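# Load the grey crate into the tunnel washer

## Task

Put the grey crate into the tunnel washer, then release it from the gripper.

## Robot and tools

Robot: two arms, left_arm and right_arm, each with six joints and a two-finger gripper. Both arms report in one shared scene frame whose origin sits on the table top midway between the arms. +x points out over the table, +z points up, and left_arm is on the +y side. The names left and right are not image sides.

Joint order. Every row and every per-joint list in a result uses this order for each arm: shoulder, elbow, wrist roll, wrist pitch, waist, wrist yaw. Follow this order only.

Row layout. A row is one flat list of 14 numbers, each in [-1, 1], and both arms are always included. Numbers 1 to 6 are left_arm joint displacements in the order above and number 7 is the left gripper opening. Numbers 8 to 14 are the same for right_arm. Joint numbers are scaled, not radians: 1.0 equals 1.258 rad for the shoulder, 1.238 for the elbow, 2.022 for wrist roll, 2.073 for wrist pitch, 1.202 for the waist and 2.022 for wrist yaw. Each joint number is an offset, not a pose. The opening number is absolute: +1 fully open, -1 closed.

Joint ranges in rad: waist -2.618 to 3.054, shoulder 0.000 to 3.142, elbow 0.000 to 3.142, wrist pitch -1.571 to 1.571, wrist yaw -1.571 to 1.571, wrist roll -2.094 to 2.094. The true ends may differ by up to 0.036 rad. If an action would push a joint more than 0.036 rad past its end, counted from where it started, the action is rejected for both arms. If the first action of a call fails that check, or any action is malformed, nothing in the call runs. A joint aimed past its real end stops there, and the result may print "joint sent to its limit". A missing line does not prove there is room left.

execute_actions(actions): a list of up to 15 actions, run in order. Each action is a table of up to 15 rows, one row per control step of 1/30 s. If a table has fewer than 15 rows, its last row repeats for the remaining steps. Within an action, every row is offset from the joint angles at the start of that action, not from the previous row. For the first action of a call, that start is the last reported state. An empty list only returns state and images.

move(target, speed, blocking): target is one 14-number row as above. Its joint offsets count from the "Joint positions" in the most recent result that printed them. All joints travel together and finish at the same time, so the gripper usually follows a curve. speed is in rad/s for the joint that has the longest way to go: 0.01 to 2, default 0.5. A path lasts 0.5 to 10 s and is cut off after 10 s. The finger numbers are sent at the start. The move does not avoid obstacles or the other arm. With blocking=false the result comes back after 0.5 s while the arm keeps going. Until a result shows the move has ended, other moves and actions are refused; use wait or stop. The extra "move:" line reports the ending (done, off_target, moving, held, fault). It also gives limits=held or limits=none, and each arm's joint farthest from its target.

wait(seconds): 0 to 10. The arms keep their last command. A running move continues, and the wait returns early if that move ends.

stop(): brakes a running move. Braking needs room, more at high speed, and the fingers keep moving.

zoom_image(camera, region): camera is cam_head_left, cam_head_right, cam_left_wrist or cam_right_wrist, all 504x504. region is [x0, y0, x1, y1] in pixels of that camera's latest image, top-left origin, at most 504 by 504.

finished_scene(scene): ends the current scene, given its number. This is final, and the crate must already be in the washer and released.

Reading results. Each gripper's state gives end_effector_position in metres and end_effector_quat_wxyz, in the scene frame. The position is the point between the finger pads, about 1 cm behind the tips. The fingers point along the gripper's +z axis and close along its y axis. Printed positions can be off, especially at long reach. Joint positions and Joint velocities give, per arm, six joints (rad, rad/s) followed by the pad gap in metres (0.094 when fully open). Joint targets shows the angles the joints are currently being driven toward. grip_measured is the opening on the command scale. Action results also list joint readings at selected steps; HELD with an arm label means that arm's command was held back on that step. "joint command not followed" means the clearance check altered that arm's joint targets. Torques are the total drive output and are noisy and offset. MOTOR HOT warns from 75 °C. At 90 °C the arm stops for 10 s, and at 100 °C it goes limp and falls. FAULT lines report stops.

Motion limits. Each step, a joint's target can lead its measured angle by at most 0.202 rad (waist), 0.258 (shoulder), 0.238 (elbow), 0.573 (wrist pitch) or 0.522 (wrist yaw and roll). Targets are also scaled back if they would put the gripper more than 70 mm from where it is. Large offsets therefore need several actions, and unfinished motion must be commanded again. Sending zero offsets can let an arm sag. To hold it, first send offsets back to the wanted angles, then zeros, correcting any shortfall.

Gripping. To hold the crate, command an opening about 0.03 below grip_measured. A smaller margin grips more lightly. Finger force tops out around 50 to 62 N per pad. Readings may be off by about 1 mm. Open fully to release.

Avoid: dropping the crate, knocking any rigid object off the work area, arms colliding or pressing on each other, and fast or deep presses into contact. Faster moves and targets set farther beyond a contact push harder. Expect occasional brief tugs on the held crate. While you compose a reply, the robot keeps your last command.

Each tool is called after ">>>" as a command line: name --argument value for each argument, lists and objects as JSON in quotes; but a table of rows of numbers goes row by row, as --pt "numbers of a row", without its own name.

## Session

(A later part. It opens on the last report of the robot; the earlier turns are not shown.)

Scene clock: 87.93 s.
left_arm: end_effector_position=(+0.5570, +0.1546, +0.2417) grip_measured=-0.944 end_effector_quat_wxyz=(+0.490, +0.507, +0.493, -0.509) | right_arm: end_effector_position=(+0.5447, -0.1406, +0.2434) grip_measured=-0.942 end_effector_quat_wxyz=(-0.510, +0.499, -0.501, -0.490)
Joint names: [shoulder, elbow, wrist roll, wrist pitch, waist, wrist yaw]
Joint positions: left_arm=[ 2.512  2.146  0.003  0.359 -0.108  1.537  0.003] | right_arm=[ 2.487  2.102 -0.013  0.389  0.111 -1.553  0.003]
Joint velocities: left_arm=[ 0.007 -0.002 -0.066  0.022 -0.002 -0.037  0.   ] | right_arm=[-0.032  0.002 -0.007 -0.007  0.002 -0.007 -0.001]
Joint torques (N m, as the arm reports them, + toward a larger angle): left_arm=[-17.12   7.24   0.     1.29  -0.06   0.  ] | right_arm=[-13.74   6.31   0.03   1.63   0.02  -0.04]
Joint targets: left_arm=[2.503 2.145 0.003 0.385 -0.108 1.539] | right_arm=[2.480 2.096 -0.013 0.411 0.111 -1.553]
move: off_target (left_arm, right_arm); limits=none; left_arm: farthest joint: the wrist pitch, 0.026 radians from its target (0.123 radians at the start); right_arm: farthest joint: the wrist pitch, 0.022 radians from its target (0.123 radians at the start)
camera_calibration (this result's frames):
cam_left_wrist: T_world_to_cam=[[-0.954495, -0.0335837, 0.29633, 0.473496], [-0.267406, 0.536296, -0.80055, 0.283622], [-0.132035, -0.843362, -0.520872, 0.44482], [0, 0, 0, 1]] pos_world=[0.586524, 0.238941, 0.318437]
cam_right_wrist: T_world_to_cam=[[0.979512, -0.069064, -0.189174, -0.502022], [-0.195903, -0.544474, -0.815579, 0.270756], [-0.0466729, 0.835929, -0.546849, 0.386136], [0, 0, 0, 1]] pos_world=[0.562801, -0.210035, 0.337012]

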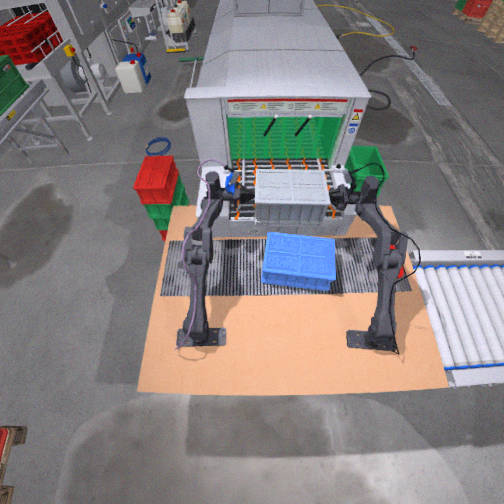

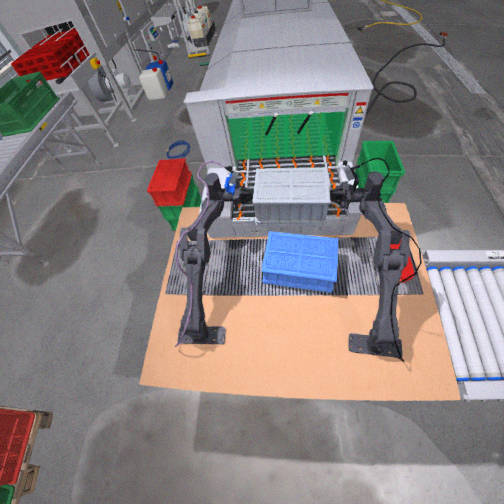

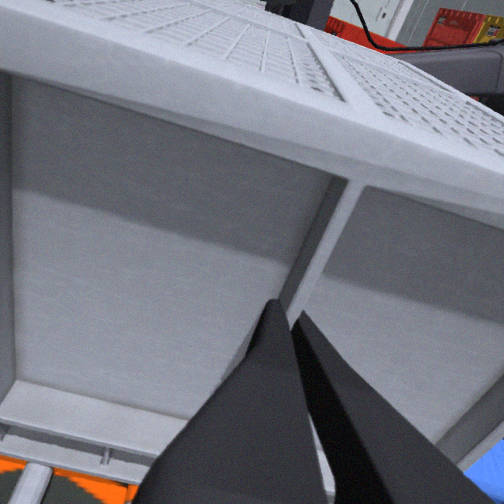

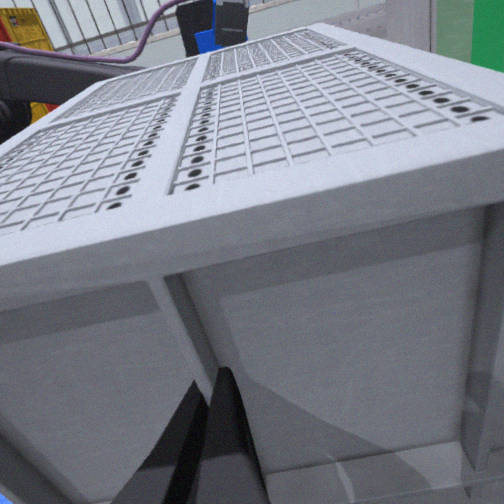

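>>> execute_actions --actions '[[[0,-0.008,0,0.006,0,0,-0.98, 0,-0.010,0,0.006,0,0,-0.98],[0,-0.014,0,0.010,0,0,-0.98, 0,-0.017,0,0.010,0,0,-0.98],[0,-0.020,0,0.014,0,0,-0.98, 0,-0.024,0,0.014,0,0,-0.98]],[[0,0,0,0,0,0,-0.3,0,0,0,0,0,0,-0.3]],[[0,0,0,0,0,0,0.2,0,0,0,0,0,0,0.2]]]'

Scene clock: 91.63 s.
left_arm: end_effector_position=(+0.5590, +0.1546, +0.2397) grip_measured=+0.198 end_effector_quat_wxyz=(+0.496, +0.506, +0.494, -0.504) | right_arm: end_effector_position=(+0.5458, -0.1406, +0.2408) grip_measured=+0.197 end_effector_quat_wxyz=(-0.514, +0.498, -0.501, -0.486)
Joint names: [shoulder, elbow, wrist roll, wrist pitch, waist, wrist yaw]
Joint positions: left_arm=[ 2.512  2.136  0.003  0.377 -0.108  1.524  0.056] | right_arm=[ 2.487  2.09  -0.013  0.409  0.111 -1.545  0.056]
Joint velocities: left_arm=[ 0.027 -0.007  0.022 -0.022 -0.002  0.007  0.   ] | right_arm=[-0.002 -0.017 -0.081 -0.037 -0.012 -0.022  0.001]
Joint torques (N m, as the arm reports them, + toward a larger angle): left_arm=[-16.32   7.33  -0.01   1.03  -0.08   0.02] | right_arm=[-13.17   6.65  -0.01   1.36  -0.01  -0.06]
Joint targets: left_arm=[2.512 2.136 0.003 0.377 -0.108 1.528] | right_arm=[2.487 2.090 -0.013 0.409 0.111 -1.546]
Step readings (joint positions; steps 1 to 15: 1st action; 16 to 30: 2nd action; 31 to 45: 3rd action):
0: left_arm=[2.512 2.146 0.003 0.360 -0.108 1.537] | right_arm=[2.487 2.102 -0.013 0.390 0.111 -1.553]
1: left_arm=[2.512 2.146 0.003 0.360 -0.108 1.536] | right_arm=[2.487 2.102 -0.013 0.390 0.111 -1.553]
2: left_arm=[2.512 2.143 0.003 0.360 -0.108 1.536] | right_arm=[2.487 2.100 -0.013 0.390 0.111 -1.553]
4: left_arm=[2.512 2.136 0.003 0.369 -0.108 1.536] | right_arm=[2.487 2.092 -0.013 0.398 0.111 -1.553]
8: left_arm=[2.512 2.136 0.003 0.377 -0.108 1.531] | right_arm=[2.487 2.090 -0.013 0.409 0.111 -1.549]
15: left_arm=[2.512 2.136 0.003 0.377 -0.108 1.531] | right_arm=[2.487 2.090 -0.013 0.409 0.111 -1.550]
16: left_arm=[2.512 2.136 0.003 0.377 -0.108 1.531] | right_arm=[2.487 2.090 -0.013 0.409 0.111 -1.550]
17: left_arm=[2.512 2.136 0.003 0.377 -0.108 1.531] | right_arm=[2.487 2.090 -0.013 0.409 0.111 -1.550]
19: left_arm=[2.512 2.136 0.003 0.377 -0.108 1.531] | right_arm=[2.487 2.090 -0.013 0.409 0.111 -1.549]
23: left_arm=[2.512 2.136 0.003 0.377 -0.108 1.529] | right_arm=[2.487 2.090 -0.013 0.409 0.111 -1.547]
30: left_arm=[2.512 2.136 0.003 0.377 -0.108 1.528] | right_arm=[2.487 2.090 -0.013 0.409 0.111 -1.546]
31: left_arm=[2.512 2.136 0.003 0.377 -0.108 1.528] | right_arm=[2.487 2.090 -0.013 0.409 0.111 -1.546]
32: left_arm=[2.512 2.136 0.003 0.377 -0.108 1.528] | right_arm=[2.487 2.090 -0.013 0.409 0.111 -1.546]
34: left_arm=[2.512 2.136 0.003 0.377 -0.108 1.528] | right_arm=[2.487 2.090 -0.013 0.409 0.111 -1.546]
38: left_arm=[2.512 2.136 0.003 0.377 -0.108 1.524] | right_arm=[2.487 2.090 -0.013 0.409 0.111 -1.545]
45: Joint positions above
camera_calibration (this result's frames):
cam_left_wrist: T_world_to_cam=[[-0.956209, -0.045836, 0.289074, 0.480561], [-0.268233, 0.532441, -0.802843, 0.284185], [-0.117116, -0.845225, -0.52142, 0.436089], [0, 0, 0, 1]] pos_world=[0.586817, 0.239308, 0.316624]
cam_right_wrist: T_world_to_cam=[[0.980313, -0.0772822, -0.181699, -0.506896], [-0.194237, -0.542813, -0.817084, 0.268533], [-0.0354826, 0.83629, -0.547137, 0.378829], [0, 0, 0, 1]] pos_world=[0.562518, -0.210222, 0.334583]

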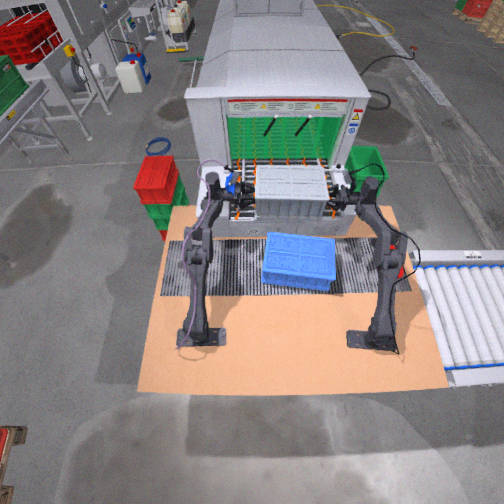

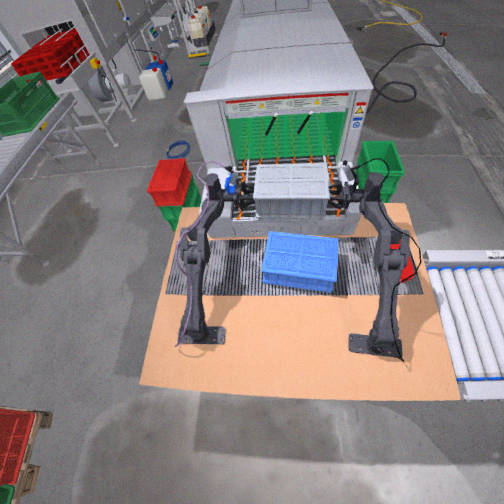

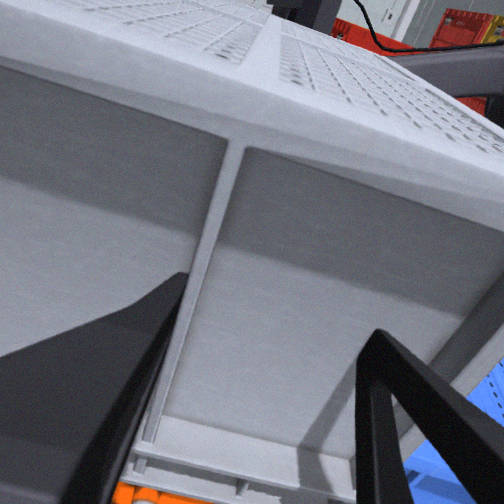

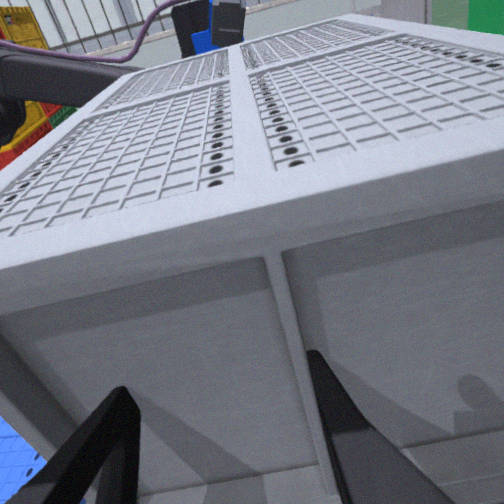

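>>> execute_actions --actions '[[[0,0.035,0,-0.005,0.065,0,0.5, 0,0.035,0,-0.005,-0.065,0,0.5]],[[-0.06,0.05,0,-0.03,0.04,0,0.5, -0.06,0.05,0,-0.03,-0.04,0,0.5]]]'

Scene clock: 99.13 s.
left_arm: end_effector_position=(+0.5740, +0.2202, +0.2803) grip_measured=+0.498 end_effector_quat_wxyz=(+0.535, +0.489, +0.510, -0.463) | right_arm: end_effector_position=(+0.5487, -0.2028, +0.2864) grip_measured=+0.497 end_effector_quat_wxyz=(+0.546, -0.493, +0.507, +0.449)
Joint names: [shoulder, elbow, wrist roll, wrist pitch, waist, wrist yaw]
Joint positions: left_arm=[2.463 2.192 0.003 0.321 0.009 1.528 0.07 ] | right_arm=[ 2.425  2.142 -0.009  0.358 -0.003 -1.578  0.07 ]
Joint velocities: left_arm=[-0.007 -0.002 -0.051  0.022  0.022  0.022 -0.   ] | right_arm=[-0.032  0.002  0.007 -0.125  0.017 -0.022 -0.001]
Joint torques (N m, as the arm reports them, + toward a larger angle): left_arm=[-18.09   9.19   0.     0.94  -0.19  -0.04] | right_arm=[-13.81   8.75   0.01   1.2    0.1    0.06]
Joint targets: left_arm=[2.438 2.215 0.003 0.310 0.010 1.526] | right_arm=[2.411 2.165 -0.011 0.345 0.001 -1.571]
Step readings (joint positions; steps 1 to 15: 1st action; 16 to 30: 2nd action):
0: left_arm=[2.512 2.136 0.003 0.377 -0.108 1.524] | right_arm=[2.487 2.090 -0.013 0.409 0.111 -1.545]
1: left_arm=[2.512 2.137 0.003 0.377 -0.104 1.524] | right_arm=[2.487 2.091 -0.013 0.409 0.105 -1.545]
2: left_arm=[2.512 2.140 0.003 0.375 -0.099 1.524] | right_arm=[2.487 2.094 -0.013 0.408 0.099 -1.545]
4: left_arm=[2.512 2.147 0.003 0.375 -0.078 1.524] | right_arm=[2.487 2.099 -0.013 0.408 0.074 -1.545]
8: left_arm=[2.513 2.153 0.003 0.373 -0.038 1.526] | right_arm=[2.487 2.103 -0.012 0.408 0.049 -1.571]
15: left_arm=[2.514 2.153 0.003 0.372 -0.038 1.526] | right_arm=[2.487 2.103 -0.012 0.408 0.049 -1.571]
16: left_arm=[2.512 2.157 0.003 0.363 -0.036 1.526] | right_arm=[2.483 2.107 -0.012 0.399 0.047 -1.572]
17: left_arm=[2.510 2.162 0.003 0.349 -0.036 1.527] | right_arm=[2.480 2.110 -0.011 0.384 0.045 -1.578]
19: left_arm=[2.502 2.170 0.003 0.330 -0.036 1.527] | right_arm=[2.466 2.116 -0.009 0.363 0.043 -1.578]
23: left_arm=[2.481 2.182 0.003 0.321 -0.027 1.528] | right_arm=[2.438 2.135 -0.009 0.361 0.018 -1.578]
30: Joint positions above
camera_calibration (this result's frames):
cam_left_wrist: T_world_to_cam=[[-0.957646, -0.155008, 0.242666, 0.524078], [-0.287902, 0.500402, -0.816523, 0.308001], [0.005137, -0.851804, -0.523835, 0.44646], [0, 0, 0, 1]] pos_world=[0.588262, 0.307408, 0.358186]
cam_right_wrist: T_world_to_cam=[[0.979884, -0.156627, -0.123672, -0.538757], [-0.189172, -0.531597, -0.825602, 0.274477], [0.0635681, 0.83239, -0.550533, 0.401659], [0, 0, 0, 1]] pos_world=[0.55431, -0.272809, 0.381106]

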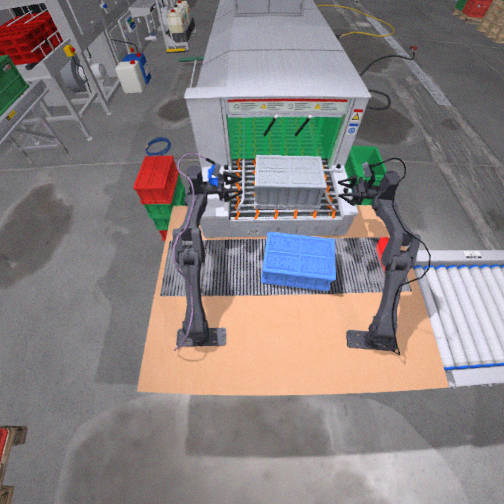

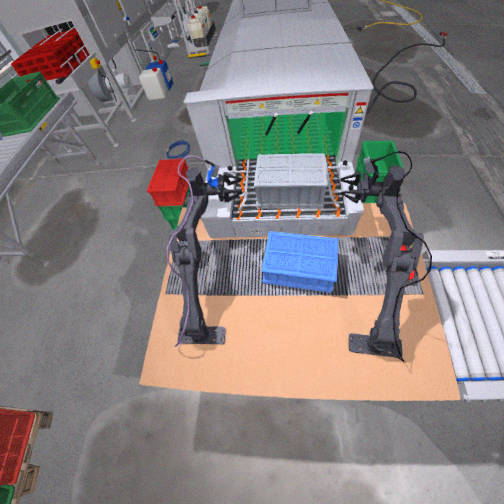

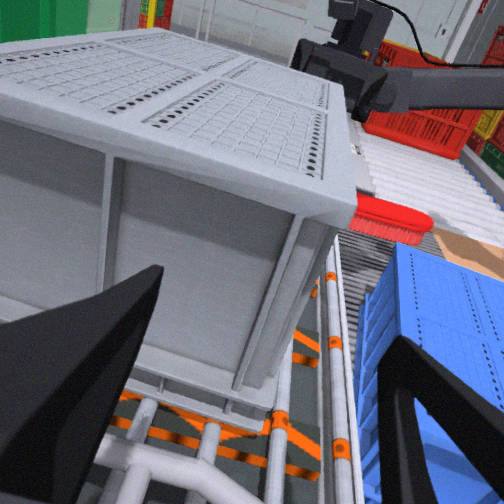

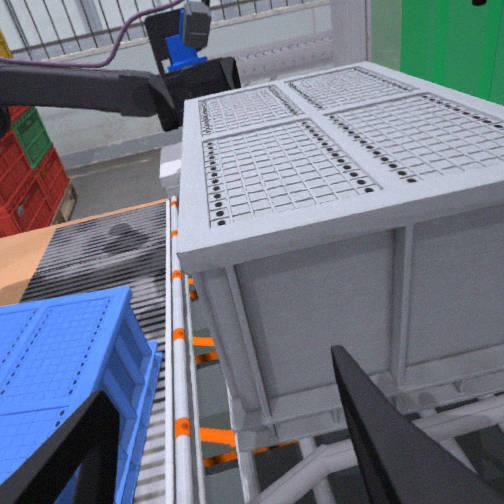

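>>> wait --seconds 6

Scene clock: 105.80 s.
left_arm: end_effector_position=(+0.5741, +0.2205, +0.2801) grip_measured=+0.498 end_effector_quat_wxyz=(+0.535, +0.488, +0.510, -0.463) | right_arm: end_effector_position=(+0.5487, -0.2028, +0.2863) grip_measured=+0.497 end_effector_quat_wxyz=(+0.546, -0.493, +0.507, +0.449)
Joint names: [shoulder, elbow, wrist roll, wrist pitch, waist, wrist yaw]
Joint positions: left_arm=[2.463 2.192 0.003 0.318 0.01  1.528 0.07 ] | right_arm=[ 2.425  2.142 -0.009  0.357 -0.003 -1.578  0.07 ]
Joint velocities: left_arm=[-0.007 -0.007  0.007 -0.037 -0.007 -0.037  0.   ] | right_arm=[-0.042 -0.017 -0.022 -0.037  0.007 -0.022 -0.   ]
Joint torques (N m, as the arm reports them, + toward a larger angle): left_arm=[-18.26   9.27  -0.01   0.94  -0.02  -0.05] | right_arm=[-13.77   8.82  -0.03   1.15   0.22   0.09]
Joint targets: left_arm=[2.438 2.215 0.003 0.310 0.010 1.526] | right_arm=[2.411 2.165 -0.011 0.345 0.001 -1.571]
wait: 6.00 s; at rest from the start
camera_calibration (this result's frames):
cam_left_wrist: T_world_to_cam=[[-0.95703, -0.155345, 0.244872, 0.523319], [-0.289959, 0.500198, -0.81592, 0.308823], [0.00426458, -0.851863, -0.523748, 0.447039], [0, 0, 0, 1]] pos_world=[0.588472, 0.307638, 0.357964]
cam_right_wrist: T_world_to_cam=[[0.979696, -0.156605, -0.125185, -0.538236], [-0.190423, -0.531448, -0.82541, 0.275053], [0.062734, 0.832489, -0.550478, 0.402063], [0, 0, 0, 1]] pos_world=[0.554461, -0.272827, 0.380979]

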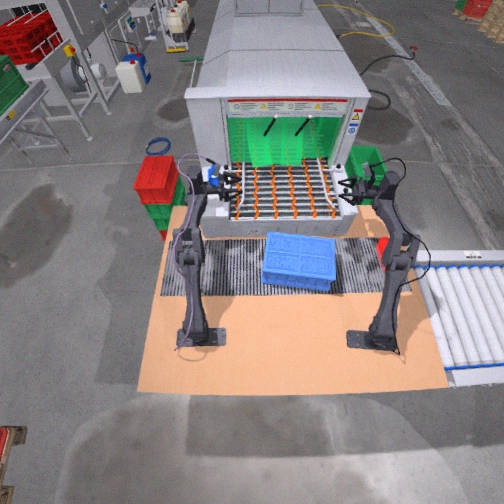

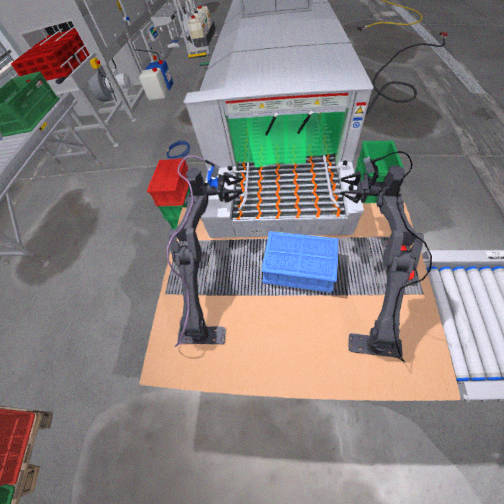

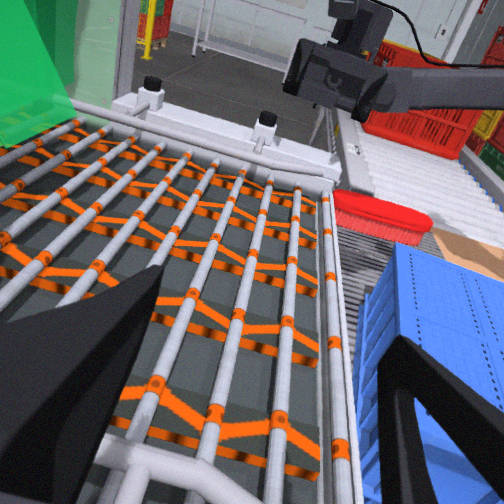

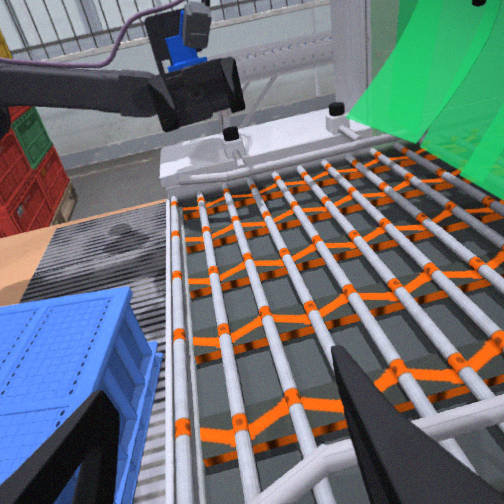

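The crate has passed the curtain, which is still swinging back. I'll wait a little longer to be sure it is fully inside.

>>> wait --seconds 3

Scene clock: 109.37 s.
left_arm: end_effector_position=(+0.5741, +0.2205, +0.2801) grip_measured=+0.498 end_effector_quat_wxyz=(+0.535, +0.488, +0.510, -0.463) | right_arm: end_effector_position=(+0.5487, -0.2028, +0.2863) grip_measured=+0.497 end_effector_quat_wxyz=(+0.546, -0.493, +0.507, +0.449)
Joint names: [shoulder, elbow, wrist roll, wrist pitch, waist, wrist yaw]
Joint positions: left_arm=[2.463 2.192 0.003 0.318 0.01  1.528 0.07 ] | right_arm=[ 2.425  2.142 -0.009  0.357 -0.003 -1.578  0.07 ]
Joint velocities: left_arm=[-0.012 -0.002  0.007 -0.051  0.002  0.022 -0.   ] | right_arm=[-0.017 -0.002 -0.051 -0.051  0.022 -0.007  0.   ]
Joint torques (N m, as the arm reports them, + toward a larger angle): left_arm=[-18.25   9.25   0.     0.94  -0.01  -0.05] | right_arm=[-13.79   8.76   0.02   1.13   0.31   0.01]
Joint targets: left_arm=[2.438 2.215 0.003 0.310 0.010 1.526] | right_arm=[2.411 2.165 -0.011 0.345 0.001 -1.571]
wait: 3.00 s; at rest from the start
camera_calibration (this result's frames):
cam_left_wrist: T_world_to_cam=[[-0.95703, -0.155345, 0.244872, 0.523319], [-0.289959, 0.500198, -0.81592, 0.308823], [0.00426458, -0.851863, -0.523748, 0.447039], [0, 0, 0, 1]] pos_world=[0.588472, 0.307638, 0.357964]
cam_right_wrist: T_world_to_cam=[[0.979696, -0.156605, -0.125185, -0.538236], [-0.190423, -0.531448, -0.82541, 0.275053], [0.062734, 0.832489, -0.550478, 0.402063], [0, 0, 0, 1]] pos_world=[0.554461, -0.272827, 0.380979]

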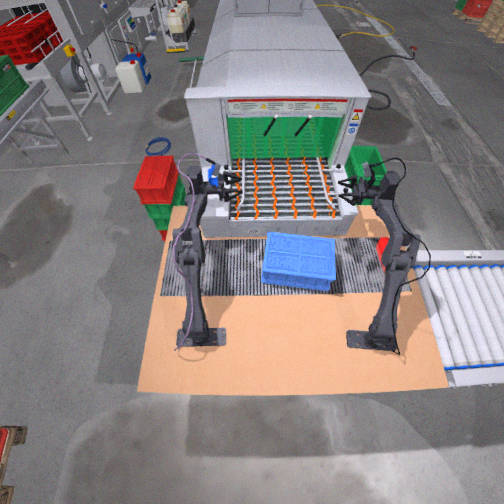

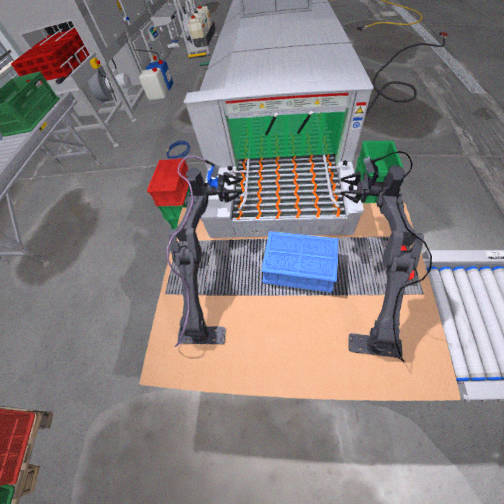

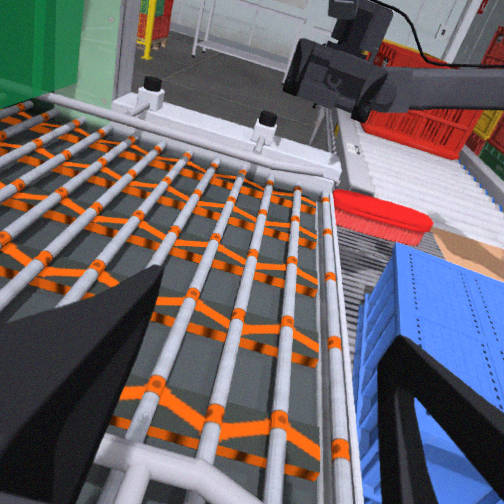

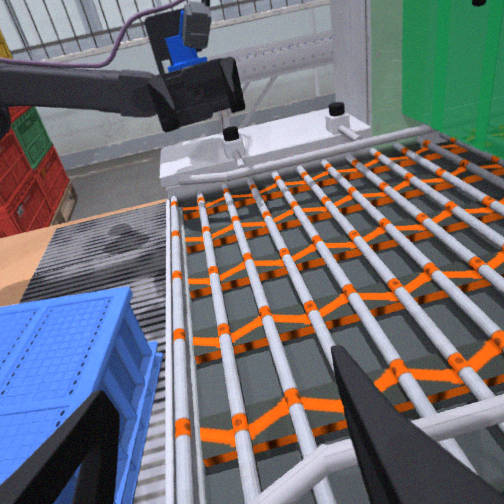

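>>> finished_scene --scene 2

The scene is finished: the task was done.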